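## Task

Move the lever into the notch whose small number plate reads 2 and let its latch sink completely into that notch. Pressing the red bar next to the handle frees the latch. It only counts if the lever stays latched there after the robot lets go.

## Robot and tools

Robot: two xArm7 arms, left_arm and right_arm, each with seven revolute joints and a two-finger parallel gripper with a wrist camera. The names do not mean left or right in any image.

Scene frame: the origin sits on the table top midway between the arms. +z is up, +x points away from the bases over the table, and left_arm is on the +y side. Base of left_arm: (-0.025, +0.326, 0) m, quat_wxyz (+0.997, 0, 0, -0.081). Base of right_arm: (-0.014, -0.325, 0) m, quat_wxyz (+0.996, 0, 0, +0.086).

execute_actions(actions, pictures). actions is a list with zero or one entry. An empty list only reports the current state. An entry with rows is a motion of 1 to 15 control steps, each 1/30 s; steps defaults to 15 and may not exceed 15. An entry with only steps (up to 300) is a pause that ends when that many steps have elapsed since the previous result, with your reply time counted in them. pictures (true/false) chooses whether camera images come back; by default they do. A refused call moves nothing.

Rows: each row is one flat list of 16 numbers covering both arms together: left_arm joints 1 to 7, then left_arm opening, then right_arm joints 1 to 7, then right_arm opening. Send all 16 even when one arm is idle. Joint values are absolute target angles in radians, in the same convention as the Joint positions line; they are not offsets. One row is used per step, and the final row repeats if there are fewer rows than steps. Opening is an absolute command from -1 (closed) to +1 (fully open).

Joint ranges (rad), in order: waist -6.283 to 6.283, shoulder -2.059 to 2.094, upper arm roll -6.283 to 6.283, elbow -0.192 to 3.927, forearm roll -6.283 to 6.283, wrist pitch -1.693 to 3.142, wrist roll -6.283 to 6.283. A target more than 0.010 rad outside a range, and further out than that joint's last reported angle, gets the call refused. The true stops may differ by up to 0.010 rad; a target beyond the true stop is clipped there and a "joint sent to its limit" line appears (possibly about an earlier, still running move). Missing that line does not prove there is room left.

Motion limits: joint targets change at most 3.14 rad/s, with 0.16 s to accelerate, and all joints of an arm are timed to finish together. Each step, a joint's target is kept within 0.623 rad of its measured angle, and if the targets would carry the gripper over 70 mm from where it is measured, the whole arm's targets are pulled back toward the measured angles. So large moves take several calls. After your last row, arms keep heading toward it while you think or pause, until they settle or a step is HELD; only a new action pushes further. Fingers already moving finish moving.

Results: per arm, end_effector_position (m), end_effector_quat_wxyz and linear/angular velocities (m/s, rad/s), all in the scene frame; the printed position can be off, especially far out. Joint positions and Joint velocities give seven joint values per arm (rad, rad/s) followed by the finger-pad gap (m, m/s; 0.084 m when fully open). grip_measured is the measured opening on the command scale. "joint command not followed" means a clearance check altered or blocked some joint targets on some steps; the rest of the row still ran. HELD marks steps where your row, or part of it, was not delivered. MOTOR HOT warns from 65 °C; at 80 °C an OVER-TEMPERATURE FAULT brakes that arm until it cools. A torque fault (contact load reaching a joint limit: waist and shoulder 46, upper arm roll, elbow and forearm roll 27.6, wrist pitch and wrist roll 18.4 N m) stops the arm, backs that joint off slightly, holds 10 s and drops the rest of the call.

Gripper geometry: the fingers extend along the gripper's +z and close along its y. end_effector_position is the midpoint between the pads when shut, roughly 2 cm short of the fingertips; closing pushes the tips about 10 mm further along +z. To grip, command an opening well under grip_measured; lower squeezes harder, up to about 24 N per pad for parts up to about 6 cm wide. Re-sending the read grip_measured still presses lightly. Closing fast can overshoot the force.

zoom_image(camera, region): camera is cam_left_wrist or cam_right_wrist (each 672x504). region is [x0, y0, x1, y1] in pixels of that camera's latest image, origin at top left, no larger than 504 by 504. It returns a magnified view and moves nothing.

read_manual(section): returns only the licence texts ("licences"); no motion.

Answering without any tool call ends everything.

Cautions: keep the two arms from colliding or pressing on each other, which can end the scene. Avoid hard shoves, slams, drops and slipping grips. Before finishing, release the lever so the latch alone holds it in the right notch, and check that it stays. Keep joints near their stops and heavy sustained loads to a minimum to avoid faults and heating; the robot keeps running while you reply.

Each tool is called by a JSON object that holds its "method" and its "body", one argument or row to a line.

## Session

{"method": "execute_actions", "body": {
  "actions": []
}}

Scene clock: 0.00 s of 5200.00 s.
left_arm: end_effector_position=(+0.3571, +0.2346, +0.1543) grip_measured=+1.00 end_effector_quat_wxyz=(-0.490, -0.234, +0.604, -0.584) end_effector_velocity=(-0.000, +0.000, -0.001) end_effector_angular_velocity=(+0.001, +0.001, +0.000) | right_arm: end_effector_position=(+0.4519, +0.1344, +0.3748) grip_measured=+1.00 end_effector_quat_wxyz=(+0.389, -0.361, +0.831, -0.165) end_effector_velocity=(-0.000, +0.000, +0.001) end_effector_angular_velocity=(-0.000, -0.001, +0.000)
Joint positions: left_arm=[-1.646 -1.293  2.042  1.138 -0.347  1.442  2.648  0.084] | right_arm=[ 0.318  0.257  0.562  1.538 -1.04   1.026 -2.515  0.084]
Joint velocities: left_arm=[ 0.     0.     0.001 -0.001  0.    -0.    -0.     0.   ] | right_arm=[ 0.001 -0.001 -0.    -0.    -0.     0.001 -0.    -0.   ]

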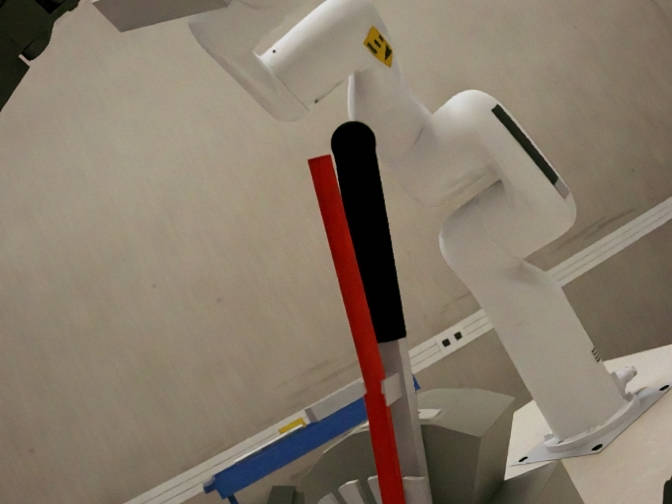

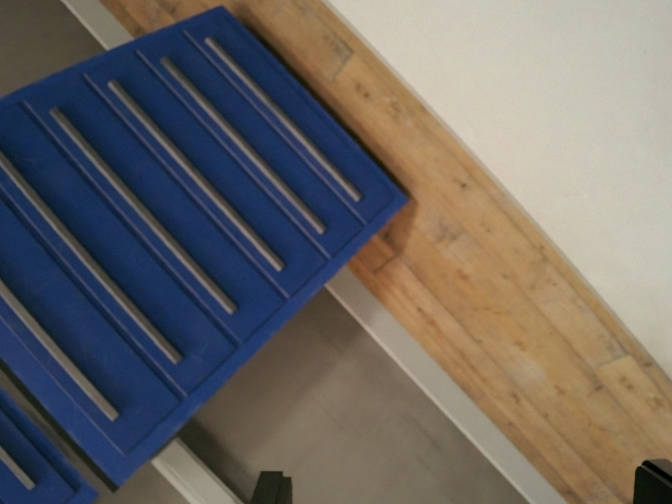

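{"method": "execute_actions", "body": {
  "actions": [
    {"rows":[[-1.646,-1.293,2.042,1.138,-0.347,1.442,2.648,1,0.318,-0.5,0.562,1.538,-1.04,1.026,-2.515,1]],"steps":15}
  ],
  "pictures": false
}}

{"method": "execute_actions", "body": {
  "actions": [
    {"steps":20}
  ],
  "pictures": false
}}

{"method": "execute_actions", "body": {
  "actions": [
    {"rows":[[-1.646,-1.293,2.042,1.138,-0.347,1.442,2.648,1,0.79,-0.5,0,1.3,0,1.1,0,1]],"steps":15}
  ],
  "pictures": false
}}

{"method": "execute_actions", "body": {
  "actions": [
    {"steps":60}
  ]
}}

Scene clock: 35.37 s of 5200.00 s.
left_arm: end_effector_position=(+0.3571, +0.2345, +0.1543) grip_measured=+1.00 end_effector_quat_wxyz=(-0.490, -0.234, +0.604, -0.583) end_effector_velocity=(-0.000, +0.000, +0.000) end_effector_angular_velocity=(+0.001, +0.001, -0.000) | right_arm: end_effector_position=(+0.4098, +0.1120, +0.5306) grip_measured=+1.00 end_effector_quat_wxyz=(+0.501, -0.316, +0.791, -0.154) end_effector_velocity=(-0.139, -0.070, +0.341) end_effector_angular_velocity=(+0.279, -0.518, +0.007)
Joint positions: left_arm=[-1.646 -1.293  2.042  1.138 -0.347  1.442  2.648  0.084] | right_arm=[ 0.318  0.001  0.562  1.539 -1.04   1.026 -2.515  0.084]
Joint velocities: left_arm=[ 0.     0.001  0.    -0.    -0.     0.    -0.001 -0.   ] | right_arm=[ 0.001 -0.586  0.005  0.002  0.001 -0.001 -0.     0.   ]
Steps of this call (steps 1 to 90: nothing new was sent; then 31.87 s passed at rest; steps 91 to 105: all 15 steps of this action). Readings (joint positions):
91: left_arm=[-1.646 -1.293 2.042 1.138 -0.347 1.442 2.648] | right_arm=[0.318 0.257 0.562 1.538 -1.040 1.026 -2.515]
92: left_arm=[-1.646 -1.293 2.042 1.138 -0.347 1.442 2.648] | right_arm=[0.318 0.254 0.561 1.537 -1.040 1.026 -2.515]
94: left_arm=[-1.646 -1.293 2.042 1.138 -0.347 1.442 2.648] | right_arm=[0.317 0.224 0.559 1.532 -1.040 1.026 -2.515]
98: left_arm=[-1.646 -1.293 2.042 1.138 -0.347 1.442 2.648] | right_arm=[0.318 0.137 0.562 1.540 -1.040 1.025 -2.515]
105: the state above

Scene clock: 36.03 s of 5200.00 s.
left_arm: end_effector_position=(+0.3570, +0.2345, +0.1543) grip_measured=+1.00 end_effector_quat_wxyz=(-0.490, -0.234, +0.604, -0.583) end_effector_velocity=(+0.000, -0.000, +0.000) end_effector_angular_velocity=(-0.001, -0.000, +0.000) | right_arm: end_effector_position=(+0.2835, +0.0446, +0.7305) grip_measured=+1.00 end_effector_quat_wxyz=(+0.655, -0.238, +0.705, -0.133) end_effector_velocity=(-0.239, -0.126, +0.254) end_effector_angular_velocity=(+0.274, -0.513, +0.003)
Joint positions: left_arm=[-1.646 -1.293  2.042  1.138 -0.347  1.442  2.648  0.084] | right_arm=[ 0.318 -0.387  0.562  1.538 -1.04   1.026 -2.515  0.084]
Joint velocities: left_arm=[-0.    -0.001 -0.001  0.001 -0.     0.    -0.    -0.   ] | right_arm=[ 0.002 -0.582  0.    -0.001  0.001 -0.    -0.     0.   ]
Steps of this call (steps 1 to 20: the robot went on to your last target). Readings (joint positions):
1: left_arm=[-1.646 -1.293 2.042 1.138 -0.347 1.442 2.648] | right_arm=[0.318 -0.018 0.562 1.539 -1.040 1.026 -2.515]
2: left_arm=[-1.646 -1.293 2.042 1.138 -0.347 1.442 2.648] | right_arm=[0.318 -0.037 0.562 1.539 -1.040 1.026 -2.515]
4: left_arm=[-1.646 -1.293 2.042 1.138 -0.347 1.442 2.648] | right_arm=[0.318 -0.076 0.562 1.539 -1.040 1.026 -2.515]
8: left_arm=[-1.646 -1.293 2.042 1.138 -0.347 1.442 2.648] | right_arm=[0.318 -0.154 0.562 1.539 -1.040 1.026 -2.515]
20: the state above

Scene clock: 36.53 s of 5200.00 s.
left_arm: end_effector_position=(+0.3570, +0.2345, +0.1543) grip_measured=+1.00 end_effector_quat_wxyz=(-0.490, -0.234, +0.604, -0.583) end_effector_velocity=(-0.000, +0.000, -0.000) end_effector_angular_velocity=(+0.000, +0.002, -0.000) | right_arm: end_effector_position=(+0.2773, +0.0155, +0.6004) grip_measured=+1.00 end_effector_quat_wxyz=(+0.345, +0.118, +0.900, +0.237) end_effector_velocity=(-0.166, +0.099, -0.331) end_effector_angular_velocity=(+2.689, +3.020, -1.090)
Joint positions: left_arm=[-1.646 -1.293  2.042  1.138 -0.347  1.442  2.648  0.084] | right_arm=[ 0.676 -0.482  0.135  1.357 -0.373  1.082 -1.841  0.084]
Joint velocities: left_arm=[ 0.     0.001  0.001 -0.001 -0.001  0.     0.    -0.   ] | right_arm=[ 0.693 -0.104 -0.836 -0.364  2.128  0.112  2.357  0.   ]
Steps of this call (steps 1 to 15: all 15 steps of this action). Readings (joint positions):
1: left_arm=[-1.646 -1.293 2.042 1.138 -0.347 1.442 2.648] | right_arm=[0.318 -0.407 0.562 1.538 -1.040 1.026 -2.515]
2: left_arm=[-1.646 -1.293 2.042 1.138 -0.347 1.442 2.648] | right_arm=[0.322 -0.423 0.558 1.538 -1.036 1.026 -2.510]
4: left_arm=[-1.646 -1.293 2.042 1.138 -0.347 1.442 2.648] | right_arm=[0.362 -0.442 0.519 1.524 -0.988 1.030 -2.462]
8: left_arm=[-1.646 -1.293 2.042 1.138 -0.347 1.442 2.648] | right_arm=[0.488 -0.451 0.356 1.450 -0.803 1.053 -2.278]
15: the state above

Scene clock: 38.53 s of 5200.00 s.
left_arm: end_effector_position=(+0.3570, +0.2345, +0.1543) grip_measured=+1.00 end_effector_quat_wxyz=(-0.490, -0.234, +0.604, -0.583) end_effector_velocity=(+0.000, -0.000, +0.000) end_effector_angular_velocity=(-0.001, -0.000, +0.000) | right_arm: end_effector_position=(+0.2380, +0.0371, +0.5592) grip_measured=+1.00 end_effector_quat_wxyz=(-0.159, +0.833, +0.435, +0.304) end_effector_velocity=(-0.001, +0.001, -0.001) end_effector_angular_velocity=(-0.000, +0.001, +0.002)
Joint positions: left_arm=[-1.646 -1.293  2.042  1.138 -0.347  1.442  2.648  0.084] | right_arm=[ 0.79  -0.5    0.     1.3    0.     1.1   -0.     0.084]
Joint velocities: left_arm=[-0.    -0.002 -0.001  0.001  0.    -0.    -0.001 -0.   ] | right_arm=[ 0.001  0.001  0.001 -0.     0.001 -0.     0.     0.   ]
Steps of this call (steps 1 to 45: the robot went on to your last target; steps 46 to 60: nothing new was sent). Readings (joint positions):
1: left_arm=[-1.646 -1.293 2.042 1.138 -0.347 1.442 2.648] | right_arm=[0.698 -0.485 0.108 1.346 -0.304 1.086 -1.761]
2: left_arm=[-1.646 -1.293 2.042 1.138 -0.347 1.442 2.648] | right_arm=[0.718 -0.488 0.085 1.336 -0.242 1.089 -1.678]
4: left_arm=[-1.646 -1.293 2.042 1.138 -0.347 1.442 2.648] | right_arm=[0.748 -0.493 0.050 1.320 -0.143 1.094 -1.509]
8: left_arm=[-1.646 -1.293 2.042 1.138 -0.347 1.442 2.648] | right_arm=[0.779 -0.498 0.014 1.306 -0.039 1.098 -1.171]
60: the state above
All arms were judged still, so your last target was given up. Only a new action makes them travel on or press farther. Fingers that are still opening or closing keep moving.

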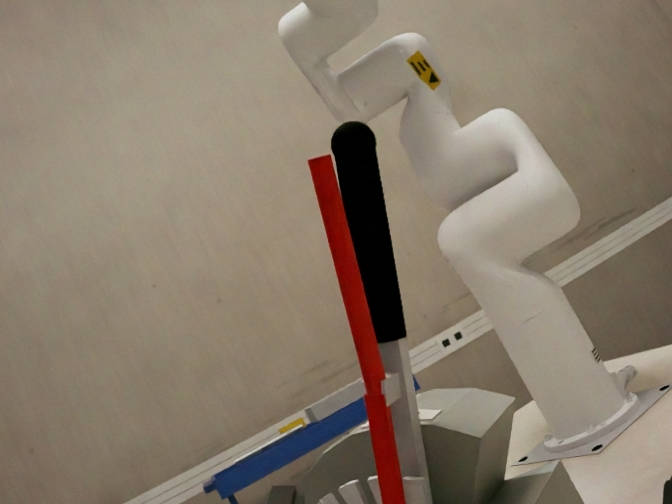

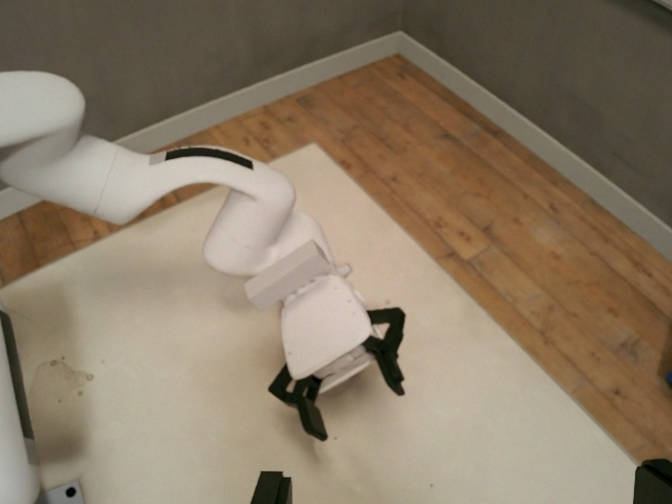

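{"method": "execute_actions", "body": {
  "actions": [
    {"rows":[[-1.646,-1.293,2.042,1.138,-0.347,1.442,2.648,1,0.79,-0.5,0,1.3,0,1.75,0,1]],"steps":15}
  ],
  "pictures": false
}}

{"method": "execute_actions", "body": {
  "actions": [
    {"steps":10}
  ]
}}

Scene clock: 43.83 s of 5200.00 s.
left_arm: end_effector_position=(+0.3570, +0.2345, +0.1543) grip_measured=+1.00 end_effector_quat_wxyz=(-0.490, -0.234, +0.604, -0.583) end_effector_velocity=(+0.000, +0.000, -0.000) end_effector_angular_velocity=(+0.000, -0.000, +0.001) | right_arm: end_effector_position=(+0.1728, -0.0565, +0.4620) grip_measured=+1.00 end_effector_quat_wxyz=(-0.028, +0.885, +0.462, +0.054) end_effector_velocity=(-0.111, -0.159, -0.085) end_effector_angular_velocity=(-0.658, +0.460, -0.001)
Joint positions: left_arm=[-1.646 -1.293  2.042  1.138 -0.347  1.442  2.648  0.084] | right_arm=[ 0.79  -0.5    0.     1.299 -0.     1.678 -0.     0.084]
Joint velocities: left_arm=[ 0.     0.     0.     0.001 -0.    -0.     0.     0.   ] | right_arm=[-0.001 -0.002  0.    -0.001  0.002  0.804  0.     0.   ]
Steps of this call (steps 1 to 90: nothing new was sent; then 1.80 s passed at rest; steps 91 to 105: all 15 steps of this action). Readings (joint positions):
91: left_arm=[-1.646 -1.293 2.042 1.138 -0.347 1.442 2.648] | right_arm=[0.790 -0.500 -0.000 1.300 0.000 1.100 0.000]
92: left_arm=[-1.646 -1.293 2.042 1.138 -0.347 1.442 2.648] | right_arm=[0.790 -0.500 -0.000 1.300 0.000 1.106 0.000]
94: left_arm=[-1.646 -1.293 2.042 1.138 -0.347 1.442 2.648] | right_arm=[0.790 -0.500 -0.000 1.302 0.000 1.156 0.000]
98: left_arm=[-1.646 -1.293 2.042 1.138 -0.347 1.442 2.648] | right_arm=[0.790 -0.500 -0.000 1.299 -0.000 1.364 -0.000]
105: the state above

Scene clock: 44.17 s of 5200.00 s.
left_arm: end_effector_position=(+0.3570, +0.2345, +0.1543) grip_measured=+1.00 end_effector_quat_wxyz=(-0.490, -0.234, +0.604, -0.583) end_effector_velocity=(+0.000, +0.000, -0.001) end_effector_angular_velocity=(-0.000, +0.001, +0.001) | right_arm: end_effector_position=(+0.1630, -0.0706, +0.4555) grip_measured=+1.00 end_effector_quat_wxyz=(-0.012, +0.886, +0.463, +0.023) end_effector_velocity=(-0.003, -0.004, -0.003) end_effector_angular_velocity=(-0.018, +0.012, -0.000)
Joint positions: left_arm=[-1.646 -1.293  2.042  1.138 -0.347  1.442  2.648  0.084] | right_arm=[ 0.79  -0.5   -0.     1.3    0.     1.748  0.     0.084]
Joint velocities: left_arm=[-0.    -0.001  0.001  0.001  0.    -0.    -0.    -0.   ] | right_arm=[ 0.001  0.002  0.    -0.001 -0.     0.019  0.001  0.   ]
Steps of this call (steps 1 to 10: the robot went on to your last target). Readings (joint positions):
1: left_arm=[-1.646 -1.293 2.042 1.138 -0.347 1.442 2.648] | right_arm=[0.790 -0.500 0.000 1.299 -0.000 1.701 -0.000]
2: left_arm=[-1.646 -1.293 2.042 1.138 -0.347 1.442 2.648] | right_arm=[0.790 -0.500 0.000 1.300 -0.000 1.716 -0.000]
4: left_arm=[-1.646 -1.293 2.042 1.138 -0.347 1.442 2.648] | right_arm=[0.790 -0.500 0.000 1.300 0.000 1.734 -0.000]
8: left_arm=[-1.646 -1.293 2.042 1.138 -0.347 1.442 2.648] | right_arm=[0.790 -0.500 -0.000 1.300 0.000 1.746 0.000]
10: the state above

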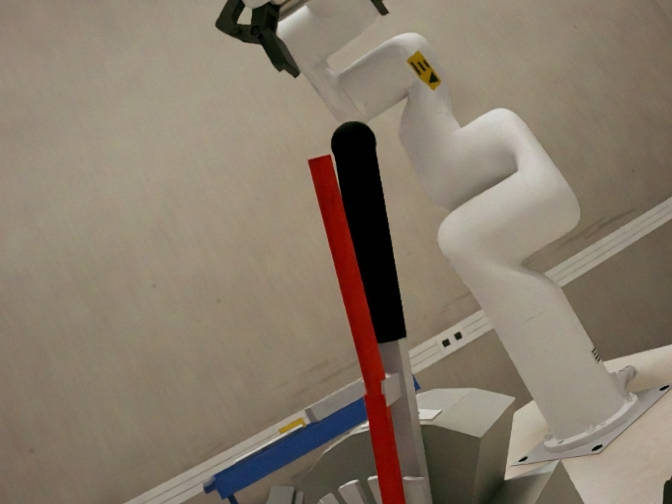

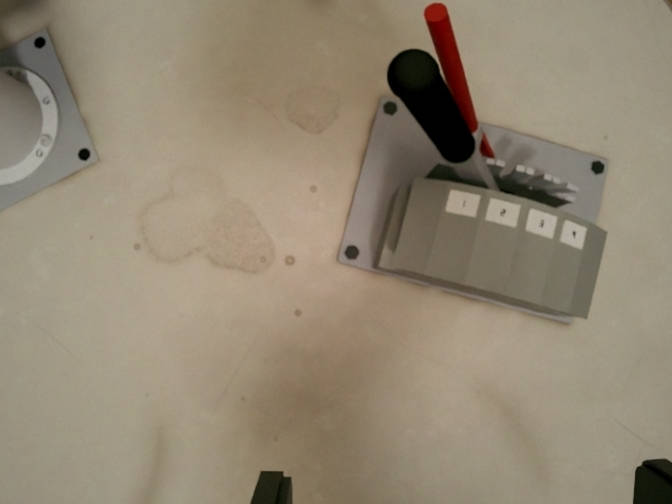

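{"method": "execute_actions", "body": {
  "actions": [
    {"rows":[[-1.646,-1.293,2.042,1.138,-0.347,1.0,2.648,1,0.79,-0.5,0,1.3,0,1.75,0,1]],"steps":15}
  ],
  "pictures": false
}}

{"method": "execute_actions", "body": {
  "actions": [
    {"steps":8}
  ]
}}

Scene clock: 87.10 s of 5200.00 s.
left_arm: end_effector_position=(+0.4491, +0.2507, +0.0932) grip_measured=+1.00 end_effector_quat_wxyz=(-0.343, -0.387, +0.623, -0.587) end_effector_velocity=(+0.028, +0.007, -0.019) end_effector_angular_velocity=(+0.082, -0.006, +0.115) | right_arm: end_effector_position=(+0.1627, -0.0710, +0.4552) grip_measured=+1.00 end_effector_quat_wxyz=(-0.012, +0.886, +0.463, +0.022) end_effector_velocity=(+0.000, -0.000, +0.000) end_effector_angular_velocity=(+0.000, -0.001, +0.000)
Joint positions: left_arm=[-1.646 -1.293  2.042  1.138 -0.347  1.014  2.648  0.084] | right_arm=[ 0.79  -0.5    0.     1.3    0.     1.75   0.     0.084]
Joint velocities: left_arm=[-0.005 -0.001 -0.004 -0.012 -0.    -0.158 -0.001 -0.   ] | right_arm=[ 0.    -0.     0.     0.    -0.001 -0.    -0.    -0.   ]
Steps of this call (steps 1 to 30: the robot went on to your last target; steps 31 to 100: nothing new was sent; then 39.10 s passed at rest; steps 101 to 115: all 15 steps of this action). Readings (joint positions):
101: left_arm=[-1.646 -1.293 2.042 1.138 -0.347 1.442 2.648] | right_arm=[0.790 -0.500 -0.000 1.300 0.000 1.750 0.000]
102: left_arm=[-1.646 -1.293 2.042 1.138 -0.347 1.436 2.648] | right_arm=[0.790 -0.500 -0.000 1.300 0.000 1.750 0.000]
104: left_arm=[-1.646 -1.293 2.041 1.137 -0.347 1.386 2.648] | right_arm=[0.790 -0.500 -0.000 1.300 0.000 1.750 -0.000]
108: left_arm=[-1.646 -1.293 2.042 1.138 -0.347 1.179 2.648] | right_arm=[0.790 -0.500 -0.000 1.300 -0.000 1.750 0.000]
115: the state above

Scene clock: 87.37 s of 5200.00 s.
left_arm: end_effector_position=(+0.4517, +0.2516, +0.0915) grip_measured=+1.00 end_effector_quat_wxyz=(-0.338, -0.391, +0.623, -0.587) end_effector_velocity=(+0.002, +0.002, -0.002) end_effector_angular_velocity=(+0.006, +0.000, +0.010) | right_arm: end_effector_position=(+0.1627, -0.0710, +0.4552) grip_measured=+1.00 end_effector_quat_wxyz=(-0.012, +0.886, +0.463, +0.022) end_effector_velocity=(-0.000, +0.000, -0.000) end_effector_angular_velocity=(-0.000, +0.001, +0.002)
Joint positions: left_arm=[-1.646 -1.293  2.042  1.138 -0.347  1.001  2.648  0.084] | right_arm=[ 0.79  -0.5   -0.     1.3   -0.     1.75   0.     0.084]
Joint velocities: left_arm=[ 0.001  0.     0.001  0.002  0.    -0.008 -0.     0.   ] | right_arm=[ 0.001  0.    -0.    -0.     0.     0.    -0.     0.   ]
Steps of this call (steps 1 to 8: the robot went on to your last target). Readings (joint positions):
1: left_arm=[-1.646 -1.293 2.042 1.138 -0.347 1.010 2.648] | right_arm=[0.790 -0.500 0.000 1.300 0.000 1.750 -0.000]
2: left_arm=[-1.646 -1.293 2.042 1.138 -0.347 1.007 2.648] | right_arm=[0.790 -0.500 -0.000 1.300 -0.000 1.750 -0.000]
4: left_arm=[-1.646 -1.293 2.042 1.138 -0.347 1.003 2.648] | right_arm=[0.790 -0.500 0.000 1.300 0.000 1.750 -0.000]
8: the state above

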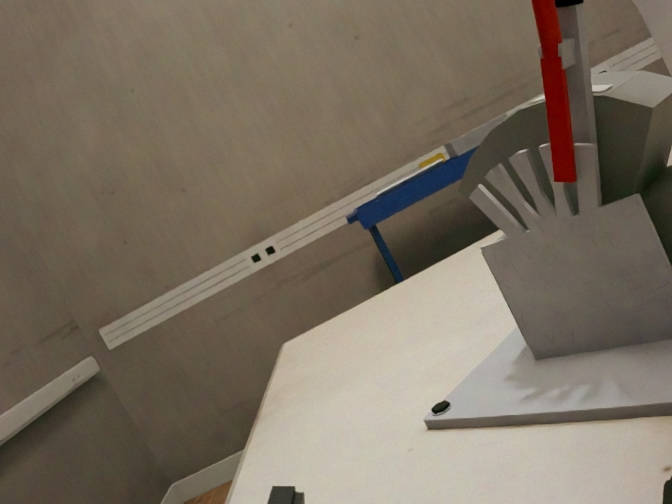

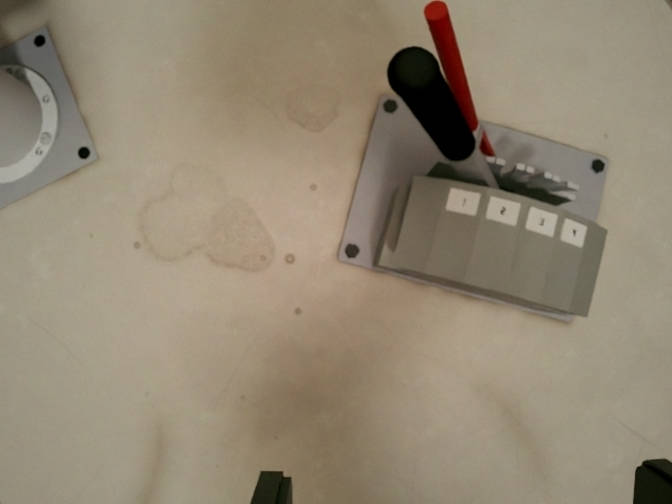

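{"method": "zoom_image", "body": {
  "camera": "cam_left_wrist",
  "region": [432, 0, 672, 260]
}}

{"method": "zoom_image", "body": {
  "camera": "cam_right_wrist",
  "region": [400, 100, 640, 280]
}}

Region (432, 0, 672, 260) of cam_left_wrist's 672x504 image, scaled by 1.938, with more detail than that image has; it fills the left 465 columns of this view, and the rest is white.

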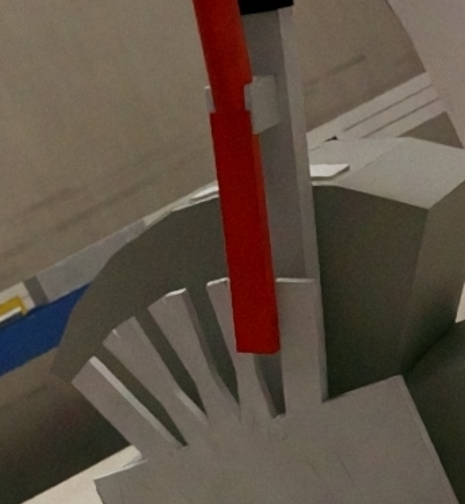

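Region (400, 100, 640, 280) of cam_right_wrist's 672x504 image, scaled by 2.100, with more detail than that image has; it fills the top 378 rows of this view, and the rest is white.

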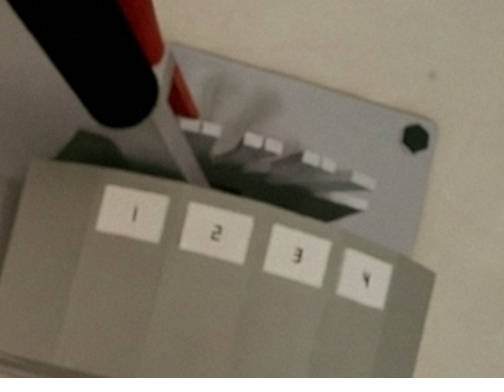

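{"method": "execute_actions", "body": {
  "actions": [
    {"rows":[[-0.2,-0.95,0,0.9,0,1.3,0.18,1,0.45,-0.5,0,1.3,0,1.75,0,1]],"steps":15}
  ],
  "pictures": false
}}

{"method": "execute_actions", "body": {
  "actions": [
    {"steps":40}
  ],
  "pictures": false
}}

{"method": "execute_actions", "body": {
  "actions": [
    {"rows":[[-0.556,-0.794,0,0.814,0,1.168,0.18,1,0.45,-0.5,0,1.3,0,1.75,0,1]],"steps":15}
  ],
  "pictures": false
}}

{"method": "execute_actions", "body": {
  "actions": [
    {"steps":10}
  ]
}}

Scene clock: 137.97 s of 5200.00 s.
left_arm: end_effector_position=(+0.4167, +0.3153, +0.2195) grip_measured=+1.00 end_effector_quat_wxyz=(-0.308, -0.416, +0.671, -0.531) end_effector_velocity=(-0.105, +0.153, +0.267) end_effector_angular_velocity=(+0.538, +0.138, +0.209) | right_arm: end_effector_position=(+0.2354, -0.1419, +0.4553) grip_measured=+1.00 end_effector_quat_wxyz=(-0.008, +0.950, +0.311, +0.024) end_effector_velocity=(+0.016, -0.021, -0.000) end_effector_angular_velocity=(-0.009, -0.006, -0.094)
Joint positions: left_arm=[-1.303 -1.137  1.698  1.03  -0.189  1.136  2.304  0.084] | right_arm=[ 0.462 -0.5   -0.     1.3   -0.     1.75   0.     0.084]
Joint velocities: left_arm=[ 0.901  0.307 -0.896 -0.212  0.307  0.265 -0.896 -0.   ] | right_arm=[-0.119  0.001  0.028 -0.001  0.003 -0.001 -0.001  0.   ]
Steps of this call (steps 1 to 30: the robot went on to your last target; steps 31 to 100: nothing new was sent; then 46.77 s passed at rest; steps 101 to 115: all 15 steps of this action). Readings (joint positions):
101: left_arm=[-1.646 -1.293 2.042 1.138 -0.347 1.000 2.648] | right_arm=[0.790 -0.500 0.000 1.300 0.000 1.750 -0.000]
102: left_arm=[-1.642 -1.291 2.038 1.136 -0.344 1.003 2.642] | right_arm=[0.785 -0.500 0.001 1.300 0.000 1.750 -0.000]
104: left_arm=[-1.604 -1.272 2.002 1.117 -0.321 1.022 2.602] | right_arm=[0.739 -0.500 0.005 1.300 0.001 1.750 -0.000]
108: left_arm=[-1.498 -1.215 1.893 1.086 -0.268 1.068 2.500] | right_arm=[0.585 -0.500 -0.003 1.300 -0.000 1.750 0.000]
115: the state above

Scene clock: 139.30 s of 5200.00 s.
left_arm: end_effector_position=(+0.2659, +0.2581, +0.4756) grip_measured=+1.00 end_effector_quat_wxyz=(+0.030, +0.871, -0.402, +0.282) end_effector_velocity=(-0.082, -0.228, +0.014) end_effector_angular_velocity=(-0.235, +0.376, +1.618) | right_arm: end_effector_position=(+0.2374, -0.1446, +0.4552) grip_measured=+1.00 end_effector_quat_wxyz=(-0.008, +0.952, +0.306, +0.024) end_effector_velocity=(+0.000, -0.000, -0.000) end_effector_angular_velocity=(+0.001, +0.000, -0.001)
Joint positions: left_arm=[-0.251 -0.956  0.163  0.904 -0.006  1.295  0.586  0.084] | right_arm=[ 0.45  -0.5    0.     1.3    0.     1.75   0.     0.084]
Joint velocities: left_arm=[ 0.308  0.037 -0.993 -0.025  0.037  0.032 -2.24   0.   ] | right_arm=[-0.001  0.    -0.    -0.     0.    -0.    -0.     0.   ]
Steps of this call (steps 1 to 40: the robot went on to your last target). Readings (joint positions):
1: left_arm=[-1.272 -1.127 1.668 1.023 -0.179 1.145 2.274] | right_arm=[0.458 -0.500 0.000 1.300 0.000 1.750 -0.000]
2: left_arm=[-1.242 -1.117 1.637 1.017 -0.169 1.154 2.243] | right_arm=[0.456 -0.500 0.001 1.300 0.000 1.750 -0.000]
4: left_arm=[-1.178 -1.099 1.574 1.004 -0.151 1.170 2.180] | right_arm=[0.453 -0.500 0.001 1.300 0.000 1.750 -0.000]
8: left_arm=[-1.044 -1.066 1.440 0.981 -0.118 1.198 2.046] | right_arm=[0.451 -0.500 0.001 1.300 0.000 1.750 -0.000]
40: the state above

Scene clock: 139.80 s of 5200.00 s.
left_arm: end_effector_position=(+0.2400, +0.1148, +0.4123) grip_measured=+1.00 end_effector_quat_wxyz=(+0.055, +0.883, -0.414, +0.216) end_effector_velocity=(-0.075, -0.170, -0.102) end_effector_angular_velocity=(+0.096, +0.139, -0.271) | right_arm: end_effector_position=(+0.2374, -0.1446, +0.4552) grip_measured=+1.00 end_effector_quat_wxyz=(-0.008, +0.952, +0.306, +0.024) end_effector_velocity=(+0.000, +0.001, +0.001) end_effector_angular_velocity=(+0.002, -0.003, +0.002)
Joint positions: left_arm=[-0.52  -0.811  0.009  0.823 -0.001  1.183  0.204  0.084] | right_arm=[ 0.45  -0.5   -0.     1.3    0.     1.75  -0.     0.084]
Joint velocities: left_arm=[-0.405  0.201 -0.125 -0.119  0.003 -0.152 -0.245 -0.   ] | right_arm=[ 0.001 -0.    -0.     0.    -0.    -0.003 -0.001  0.   ]
Steps of this call (steps 1 to 15: all 15 steps of this action). Readings (joint positions):
1: left_arm=[-0.241 -0.955 0.131 0.903 -0.005 1.296 0.511] | right_arm=[0.450 -0.500 0.000 1.300 0.000 1.750 0.000]
2: left_arm=[-0.235 -0.953 0.102 0.902 -0.004 1.295 0.442] | right_arm=[0.450 -0.500 0.000 1.300 0.000 1.750 0.000]
4: left_arm=[-0.257 -0.940 0.072 0.896 -0.003 1.283 0.345] | right_arm=[0.450 -0.500 0.000 1.300 0.000 1.750 -0.000]
8: left_arm=[-0.363 -0.886 0.053 0.864 -0.002 1.244 0.301] | right_arm=[0.450 -0.500 -0.000 1.300 -0.000 1.750 -0.000]
15: the state above

Scene clock: 140.13 s of 5200.00 s.
left_arm: end_effector_position=(+0.2341, +0.1009, +0.4056) grip_measured=+1.00 end_effector_quat_wxyz=(+0.058, +0.879, -0.423, +0.211) end_effector_velocity=(-0.003, -0.006, -0.005) end_effector_angular_velocity=(+0.007, +0.007, -0.010) | right_arm: end_effector_position=(+0.2374, -0.1446, +0.4552) grip_measured=+1.00 end_effector_quat_wxyz=(-0.008, +0.952, +0.306, +0.024) end_effector_velocity=(+0.000, -0.000, -0.001) end_effector_angular_velocity=(-0.001, +0.001, -0.001)
Joint positions: left_arm=[-0.554 -0.795  0.001  0.815  0.     1.168  0.181  0.084] | right_arm=[ 0.45  -0.5   -0.     1.3    0.     1.75   0.     0.084]
Joint velocities: left_arm=[-0.012  0.007 -0.007 -0.006 -0.001 -0.004 -0.007 -0.   ] | right_arm=[-0.     0.001 -0.001 -0.001 -0.    -0.    -0.     0.   ]
Steps of this call (steps 1 to 10: the robot went on to your last target). Readings (joint positions):
1: left_arm=[-0.531 -0.805 0.006 0.819 -0.000 1.179 0.197] | right_arm=[0.450 -0.500 0.000 1.300 -0.000 1.750 -0.000]
2: left_arm=[-0.539 -0.802 0.004 0.817 -0.000 1.176 0.192] | right_arm=[0.450 -0.500 0.000 1.300 0.000 1.750 -0.000]
4: left_arm=[-0.547 -0.798 0.002 0.816 -0.000 1.172 0.186] | right_arm=[0.450 -0.500 0.000 1.300 0.000 1.750 0.000]
8: left_arm=[-0.553 -0.796 0.001 0.815 0.000 1.169 0.181] | right_arm=[0.450 -0.500 -0.000 1.300 0.000 1.750 -0.000]
10: the state above

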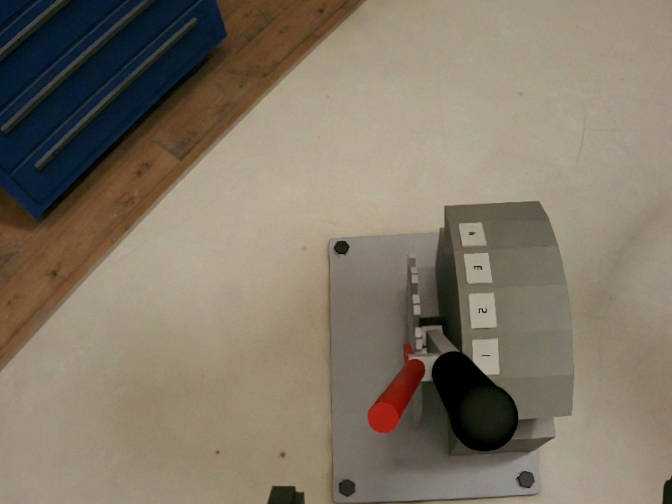

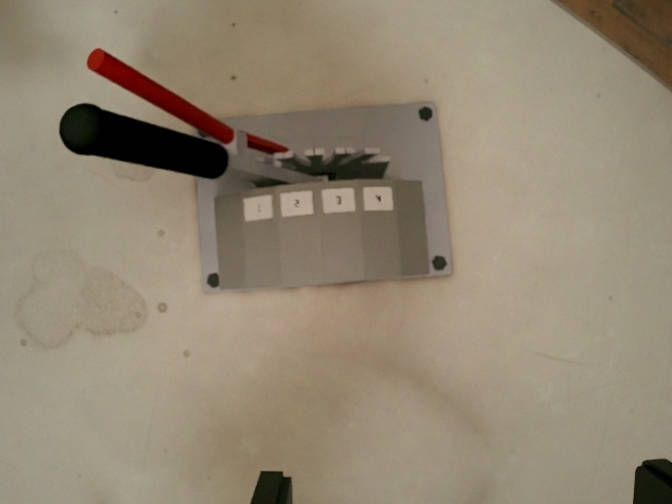

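{"method": "execute_actions", "body": {
  "actions": [
    {"rows":[[-0.585,-0.71,0,0.71,0,0.98,0.155,1,0.45,-0.5,0,1.3,0,1.75,0,1]],"steps":15}
  ]
}}

Scene clock: 166.40 s of 5200.00 s.
left_arm: end_effector_position=(+0.2504, +0.0713, +0.3551) grip_measured=+1.00 end_effector_quat_wxyz=(+0.064, +0.878, -0.425, +0.210) end_effector_velocity=(+0.002, -0.003, -0.008) end_effector_angular_velocity=(-0.003, +0.001, +0.002) | right_arm: end_effector_position=(+0.2374, -0.1446, +0.4552) grip_measured=+1.00 end_effector_quat_wxyz=(-0.008, +0.952, +0.306, +0.024) end_effector_velocity=(-0.000, +0.000, -0.000) end_effector_angular_velocity=(+0.000, +0.001, +0.001)
Joint positions: left_arm=[-0.585 -0.712  0.     0.713  0.     0.982  0.155  0.084] | right_arm=[ 0.45  -0.5    0.     1.3   -0.     1.75   0.     0.084]
Joint velocities: left_arm=[-0.004  0.01   0.002 -0.017  0.    -0.028 -0.004 -0.   ] | right_arm=[ 0.001 -0.    -0.    -0.     0.     0.    -0.     0.   ]
Steps of this call (steps 1 to 30: the robot went on to your last target; steps 31 to 100: nothing new was sent; then 22.43 s passed at rest; steps 101 to 115: all 15 steps of this action). Readings (joint positions):
101: left_arm=[-0.556 -0.794 0.000 0.814 0.000 1.168 0.180] | right_arm=[0.450 -0.500 0.000 1.300 0.000 1.750 -0.000]
102: left_arm=[-0.557 -0.793 0.000 0.812 0.000 1.162 0.179] | right_arm=[0.450 -0.500 0.000 1.300 0.000 1.750 -0.000]
104: left_arm=[-0.563 -0.776 0.000 0.791 0.000 1.116 0.173] | right_arm=[0.450 -0.500 -0.000 1.300 -0.000 1.750 0.000]
108: left_arm=[-0.580 -0.722 -0.000 0.724 -0.000 1.018 0.160] | right_arm=[0.450 -0.500 0.000 1.300 0.000 1.750 -0.000]
115: the state above

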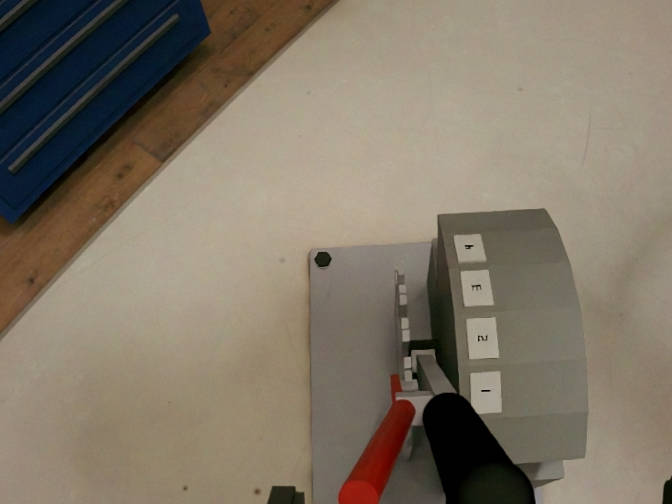

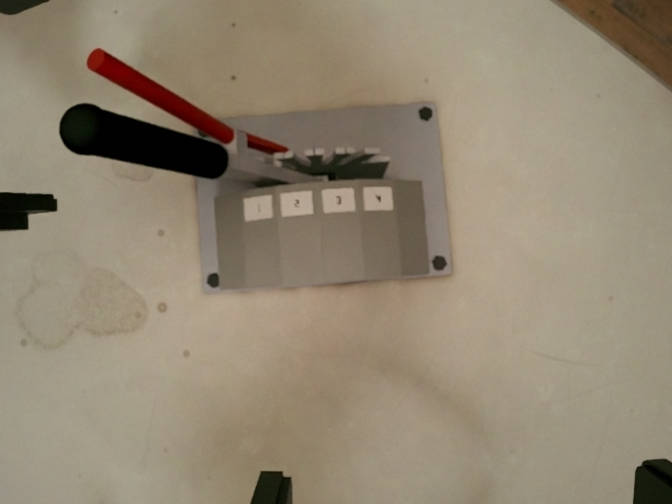

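{"method": "execute_actions", "body": {
  "actions": [
    {"rows":[[-0.582,-0.605,0,0.582,0,0.747,0.155,1,0.45,-0.5,0,1.3,0,1.75,0,1]],"steps":15}
  ]
}}

Scene clock: 171.77 s of 5200.00 s.
left_arm: end_effector_position=(+0.2690, +0.0555, +0.2883) grip_measured=+1.00 end_effector_quat_wxyz=(+0.064, +0.879, -0.424, +0.210) end_effector_velocity=(+0.002, -0.002, -0.007) end_effector_angular_velocity=(-0.006, -0.006, +0.000) | right_arm: end_effector_position=(+0.2374, -0.1446, +0.4552) grip_measured=+1.00 end_effector_quat_wxyz=(-0.008, +0.952, +0.306, +0.024) end_effector_velocity=(+0.000, +0.001, +0.000) end_effector_angular_velocity=(+0.001, -0.001, -0.000)
Joint positions: left_arm=[-0.582 -0.607 -0.     0.585  0.     0.75   0.155  0.084] | right_arm=[ 0.45  -0.5   -0.     1.3   -0.     1.75   0.     0.084]
Joint velocities: left_arm=[ 0.     0.009  0.    -0.02  -0.    -0.038  0.    -0.   ] | right_arm=[ 0.001  0.001 -0.     0.    -0.    -0.002  0.001  0.   ]
Steps of this call (steps 1 to 15: the robot went on to your last target; steps 16 to 90: nothing new was sent; then 1.87 s passed at rest; steps 91 to 105: all 15 steps of this action). Readings (joint positions):
91: left_arm=[-0.585 -0.710 -0.000 0.710 -0.000 0.980 0.155] | right_arm=[0.450 -0.500 0.000 1.300 -0.000 1.750 0.000]
92: left_arm=[-0.585 -0.709 -0.000 0.708 0.000 0.974 0.155] | right_arm=[0.450 -0.500 0.000 1.300 -0.000 1.750 -0.000]
94: left_arm=[-0.584 -0.690 -0.000 0.686 0.000 0.924 0.155] | right_arm=[0.450 -0.500 0.000 1.300 0.000 1.750 -0.000]
98: left_arm=[-0.583 -0.623 0.000 0.603 -0.000 0.799 0.155] | right_arm=[0.450 -0.500 0.000 1.300 -0.000 1.750 -0.000]
105: the state above

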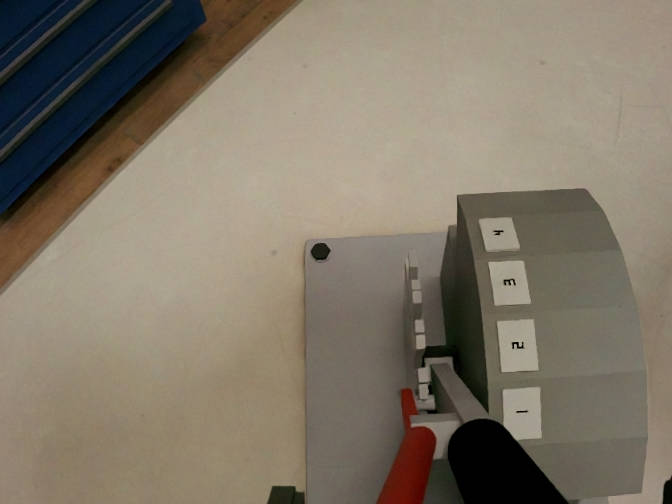

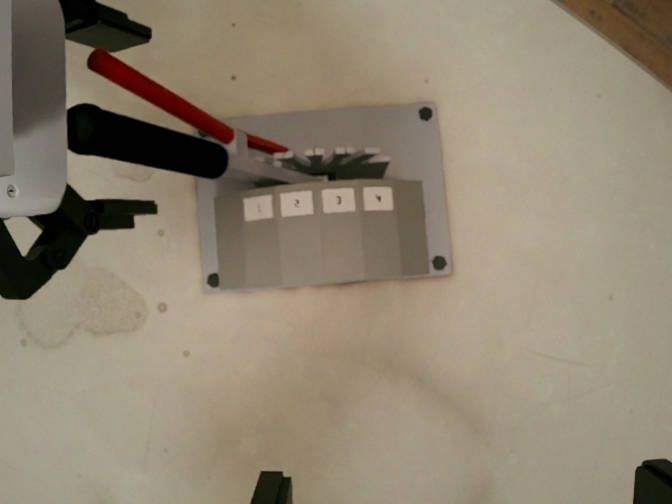

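{"method": "execute_actions", "body": {
  "actions": [
    {"rows":[[-0.584,-0.605,0,0.582,0,0.747,0.155,0.8,0.45,-0.5,0,1.3,0,1.75,0,1],[-0.586,-0.605,0,0.582,0,0.747,0.155,0.6,0.45,-0.5,0,1.3,0,1.75,0,1],[-0.588,-0.605,0,0.582,0,0.747,0.155,0.45,0.45,-0.5,0,1.3,0,1.75,0,1],[-0.59,-0.605,0,0.582,0,0.747,0.155,0.3,0.45,-0.5,0,1.3,0,1.75,0,1],[-0.592,-0.605,0,0.582,0,0.747,0.155,0.2,0.45,-0.5,0,1.3,0,1.75,0,1],[-0.594,-0.605,0,0.582,0,0.747,0.155,0.1,0.45,-0.5,0,1.3,0,1.75,0,1],[-0.596,-0.605,0,0.582,0,0.747,0.155,0.0,0.45,-0.5,0,1.3,0,1.75,0,1],[-0.596,-0.605,0,0.582,0,0.747,0.155,-0.1,0.45,-0.5,0,1.3,0,1.75,0,1],[-0.596,-0.605,0,0.582,0,0.747,0.155,-0.2,0.45,-0.5,0,1.3,0,1.75,0,1],[-0.596,-0.605,0,0.582,0,0.747,0.155,-0.3,0.45,-0.5,0,1.3,0,1.75,0,1],[-0.596,-0.605,0,0.582,0,0.747,0.155,-0.4,0.45,-0.5,0,1.3,0,1.75,0,1],[-0.596,-0.605,0,0.582,0,0.747,0.155,-0.5,0.45,-0.5,0,1.3,0,1.75,0,1]],"steps":15}
  ]
}}

{"method": "execute_actions", "body": {
  "actions": [
    {"steps":15}
  ]
}}

Scene clock: 183.63 s of 5200.00 s.
left_arm: end_effector_position=(+0.2665, +0.0525, +0.2875) grip_measured=-0.17 end_effector_quat_wxyz=(+0.065, +0.877, -0.428, +0.210) end_effector_velocity=(-0.001, -0.000, -0.001) end_effector_angular_velocity=(+0.001, +0.002, -0.003) | right_arm: end_effector_position=(+0.2374, -0.1446, +0.4552) grip_measured=+1.00 end_effector_quat_wxyz=(-0.008, +0.952, +0.306, +0.024) end_effector_velocity=(+0.000, +0.001, +0.000) end_effector_angular_velocity=(+0.002, -0.001, -0.000)
Joint positions: left_arm=[-0.594 -0.606  0.002  0.583  0.     0.747  0.155  0.037] | right_arm=[ 0.45  -0.5    0.     1.3    0.     1.75   0.     0.084]
Joint velocities: left_arm=[-0.005  0.001  0.003 -0.002  0.001  0.    -0.    -0.   ] | right_arm=[-0.     0.001  0.     0.     0.001 -0.002  0.    -0.   ]
Steps of this call (steps 1 to 15: the robot went on to your last target; steps 16 to 90: nothing new was sent; then 8.37 s passed at rest; steps 91 to 105: all 15 steps of this action). Readings (joint positions):
91: left_arm=[-0.582 -0.605 0.000 0.582 0.000 0.747 0.155] | right_arm=[0.450 -0.500 0.000 1.300 -0.000 1.750 0.000]
92: left_arm=[-0.582 -0.605 0.000 0.582 0.000 0.747 0.155] | right_arm=[0.450 -0.500 0.000 1.300 -0.000 1.750 -0.000]
94: left_arm=[-0.584 -0.605 0.000 0.582 0.000 0.747 0.155] | right_arm=[0.450 -0.500 0.000 1.300 0.000 1.750 0.000]
98: left_arm=[-0.588 -0.606 0.003 0.584 0.001 0.746 0.155] | right_arm=[0.450 -0.500 -0.000 1.300 -0.000 1.750 -0.000]
105: the state above

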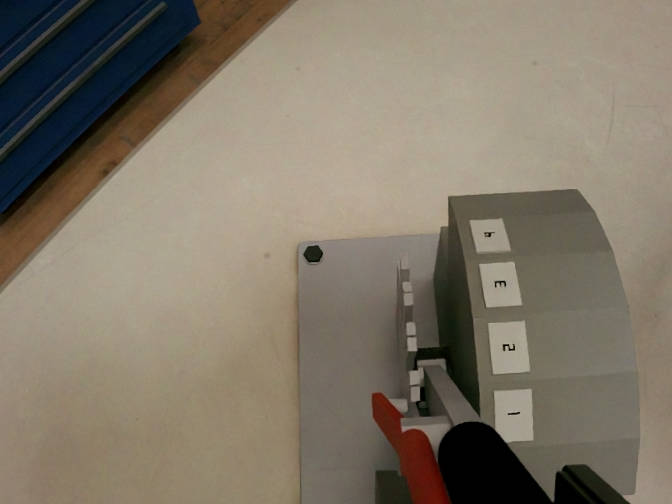

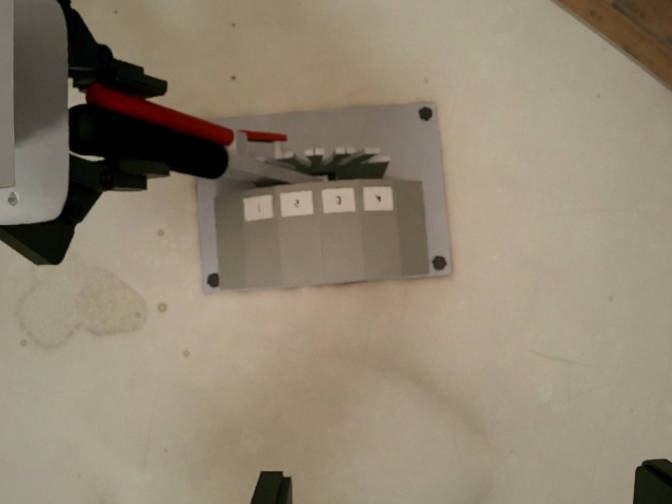

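Scene clock: 184.13 s of 5200.00 s.
left_arm: end_effector_position=(+0.2660, +0.0521, +0.2872) grip_measured=-0.17 end_effector_quat_wxyz=(+0.065, +0.876, -0.429, +0.209) end_effector_velocity=(-0.000, -0.000, +0.000) end_effector_angular_velocity=(-0.000, -0.001, -0.001) | right_arm: end_effector_position=(+0.2374, -0.1446, +0.4552) grip_measured=+1.00 end_effector_quat_wxyz=(-0.008, +0.952, +0.306, +0.024) end_effector_velocity=(+0.000, -0.000, +0.000) end_effector_angular_velocity=(+0.000, -0.001, -0.001)
Joint positions: left_arm=[-0.595 -0.606  0.002  0.583  0.001  0.747  0.155  0.037] | right_arm=[ 0.45  -0.5   -0.     1.3    0.     1.75   0.     0.084]
Joint velocities: left_arm=[-0.001 -0.001 -0.001  0.    -0.     0.    -0.     0.   ] | right_arm=[-0.     0.    -0.     0.001 -0.     0.     0.001  0.   ]
Steps of this call (steps 1 to 15: the robot went on to your last target). Readings (joint positions):
1: left_arm=[-0.594 -0.606 0.002 0.583 0.000 0.747 0.155] | right_arm=[0.450 -0.500 0.000 1.300 0.000 1.750 0.000]
2: left_arm=[-0.594 -0.606 0.002 0.583 0.000 0.747 0.155] | right_arm=[0.450 -0.500 -0.000 1.300 0.000 1.750 -0.000]
4: left_arm=[-0.594 -0.606 0.002 0.583 0.001 0.747 0.155] | right_arm=[0.450 -0.500 0.000 1.300 0.000 1.750 -0.000]
8: left_arm=[-0.595 -0.606 0.002 0.583 0.001 0.747 0.155] | right_arm=[0.450 -0.500 0.000 1.300 0.000 1.750 -0.000]
15: the state above
All arms were judged still, so your last target was given up. Only a new action makes them travel on or press farther. Fingers that are still opening or closing keep moving.

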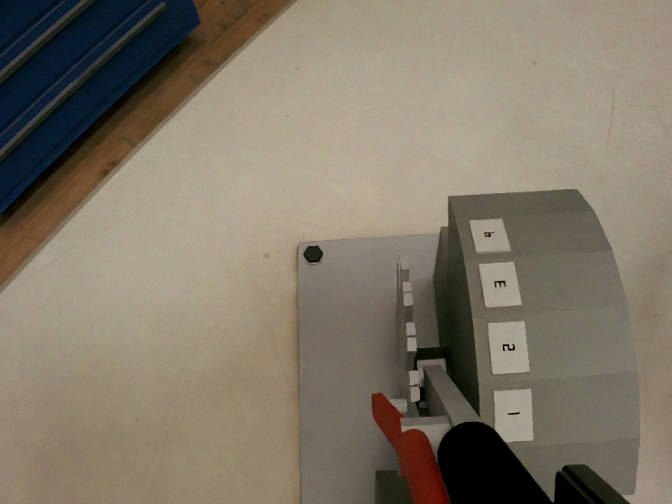

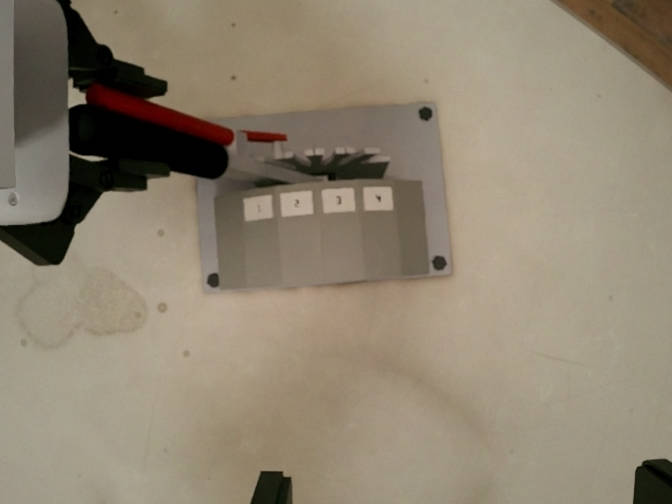

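{"method": "execute_actions", "body": {
  "actions": [
    {"rows":[[-0.597,-0.56,0,0.634,0,0.784,0.154,-0.5,0.45,-0.55,0,1.3,0,1.75,0,1],[-0.598,-0.52,0,0.686,0,0.820,0.153,-0.5,0.45,-0.6,0,1.3,0,1.75,0,1],[-0.599,-0.52,0,0.686,0,0.820,0.153,-0.5,0.45,-0.65,0,1.3,0,1.75,0,1],[-0.600,-0.475,0,0.738,0,0.857,0.152,-0.5,0.45,-0.7,0,1.3,0,1.75,0,1],[-0.600,-0.475,0,0.738,0,0.857,0.152,-0.5,0.45,-0.7,0,1.3,0,1.75,0,1],[-0.601,-0.43,0,0.79,0,0.893,0.151,-0.5,0.45,-0.7,0,1.3,0,1.75,0,1],[-0.601,-0.43,0,0.79,0,0.893,0.151,-0.5,0.45,-0.7,0,1.3,0,1.75,0,1],[-0.603,-0.387,0,0.843,0,0.93,0.15,-0.5,0.45,-0.7,0,1.3,0,1.75,0,1]],"steps":15}
  ]
}}

{"method": "execute_actions", "body": {
  "actions": [
    {"steps":10}
  ]
}}

Scene clock: 218.07 s of 5200.00 s.
left_arm: end_effector_position=(+0.2858, +0.0278, +0.2950) grip_measured=-0.18 end_effector_quat_wxyz=(+0.045, +0.887, -0.437, +0.143) end_effector_velocity=(+0.014, -0.017, +0.008) end_effector_angular_velocity=(+0.063, +0.068, -0.001) | right_arm: end_effector_position=(+0.2030, -0.1693, +0.5111) grip_measured=+1.00 end_effector_quat_wxyz=(-0.037, +0.945, +0.304, +0.116) end_effector_velocity=(-0.005, -0.003, -0.004) end_effector_angular_velocity=(-0.001, +0.000, -0.000)
Joint positions: left_arm=[-0.603 -0.397 -0.     0.823  0.     0.919  0.15   0.036] | right_arm=[ 0.45  -0.695  0.     1.299 -0.     1.75   0.     0.084]
Joint velocities: left_arm=[-0.004  0.14  -0.     0.175 -0.001  0.128 -0.003 -0.   ] | right_arm=[-0.    -0.023  0.001 -0.024  0.     0.     0.    -0.   ]
Steps of this call (steps 1 to 90: nothing new was sent; then 30.43 s passed at rest; steps 91 to 105: all 15 steps of this action). Readings (joint positions):
91: left_arm=[-0.596 -0.605 0.001 0.582 0.000 0.747 0.155] | right_arm=[0.450 -0.500 0.000 1.300 -0.000 1.750 0.000]
92: left_arm=[-0.596 -0.602 0.001 0.586 0.000 0.751 0.155] | right_arm=[0.450 -0.503 0.000 1.299 -0.000 1.750 0.000]
94: left_arm=[-0.596 -0.579 0.001 0.609 -0.000 0.773 0.154] | right_arm=[0.450 -0.528 0.000 1.296 -0.000 1.750 0.000]
98: left_arm=[-0.599 -0.503 0.001 0.696 0.000 0.835 0.153] | right_arm=[0.450 -0.637 -0.000 1.303 0.000 1.750 -0.000]
105: the state above

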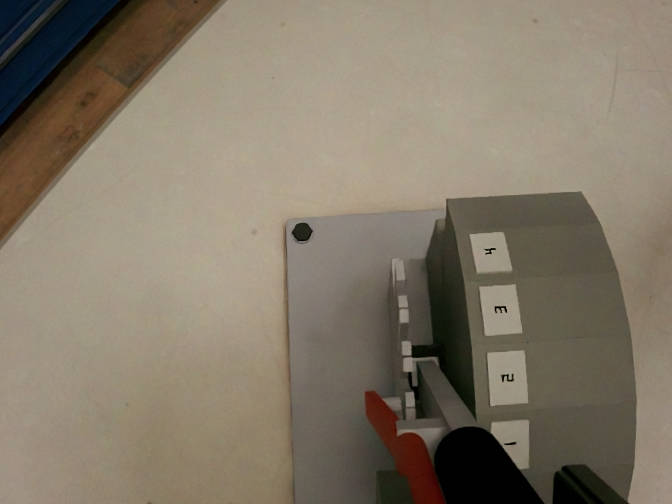

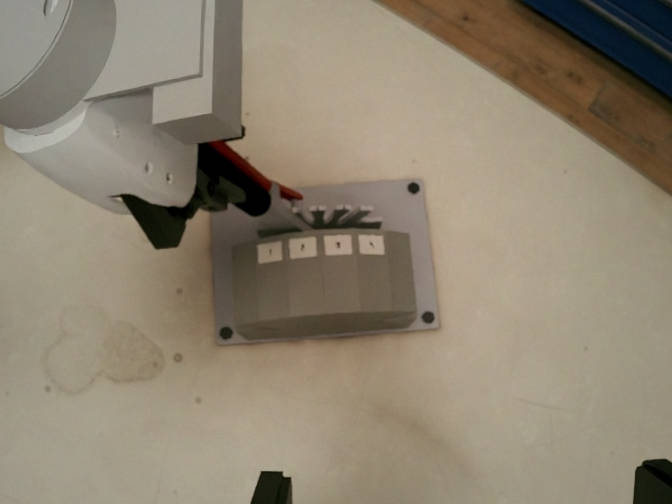

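Scene clock: 218.40 s of 5200.00 s.
left_arm: end_effector_position=(+0.2872, +0.0262, +0.2962) grip_measured=-0.18 end_effector_quat_wxyz=(+0.044, +0.888, -0.437, +0.140) end_effector_velocity=(+0.002, -0.003, +0.005) end_effector_angular_velocity=(-0.006, -0.006, -0.002) | right_arm: end_effector_position=(+0.2022, -0.1699, +0.5128) grip_measured=+1.00 end_effector_quat_wxyz=(-0.038, +0.945, +0.304, +0.118) end_effector_velocity=(-0.000, -0.001, +0.002) end_effector_angular_velocity=(+0.004, -0.006, -0.002)
Joint positions: left_arm=[-0.603 -0.386 -0.     0.839 -0.     0.931  0.15   0.036] | right_arm=[ 0.45  -0.699  0.     1.3   -0.     1.75   0.     0.084]
Joint velocities: left_arm=[ 0.001  0.004 -0.003  0.014 -0.001  0.002  0.    -0.   ] | right_arm=[-0.001 -0.004 -0.     0.002 -0.001 -0.001  0.001 -0.   ]
Steps of this call (steps 1 to 10: the robot went on to your last target). Readings (joint positions):
1: left_arm=[-0.603 -0.394 -0.000 0.828 0.000 0.923 0.150] | right_arm=[0.450 -0.695 0.000 1.298 -0.000 1.750 0.000]
2: left_arm=[-0.603 -0.391 -0.000 0.831 0.000 0.926 0.150] | right_arm=[0.450 -0.696 0.000 1.298 -0.000 1.750 0.000]
4: left_arm=[-0.603 -0.388 -0.000 0.835 -0.000 0.928 0.150] | right_arm=[0.450 -0.698 0.000 1.299 -0.000 1.750 0.000]
8: left_arm=[-0.603 -0.386 -0.000 0.838 -0.000 0.930 0.150] | right_arm=[0.450 -0.699 0.000 1.300 -0.000 1.750 0.000]
10: the state above

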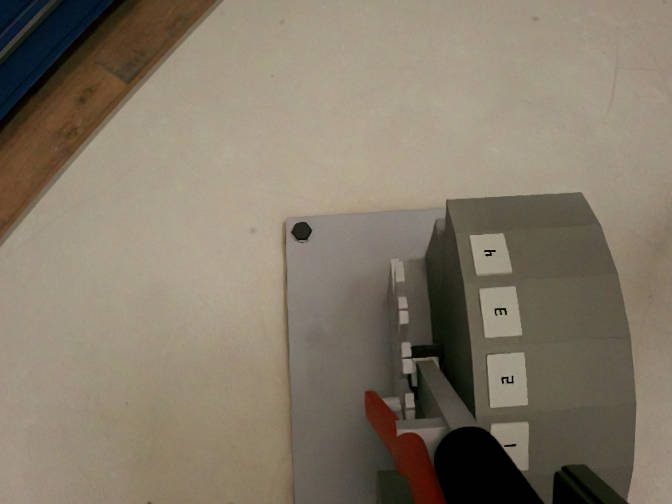

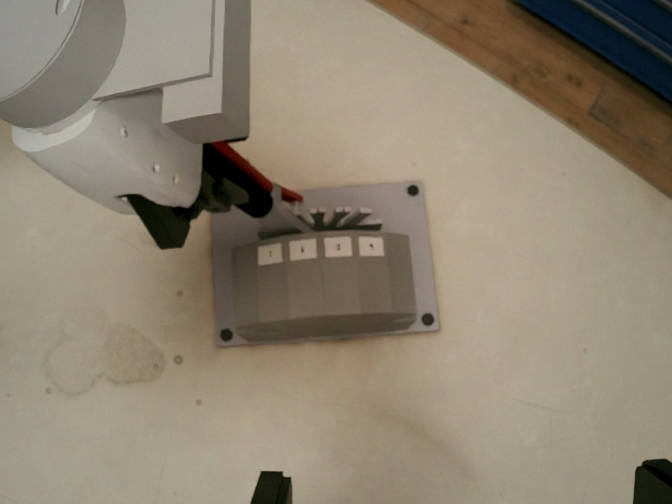

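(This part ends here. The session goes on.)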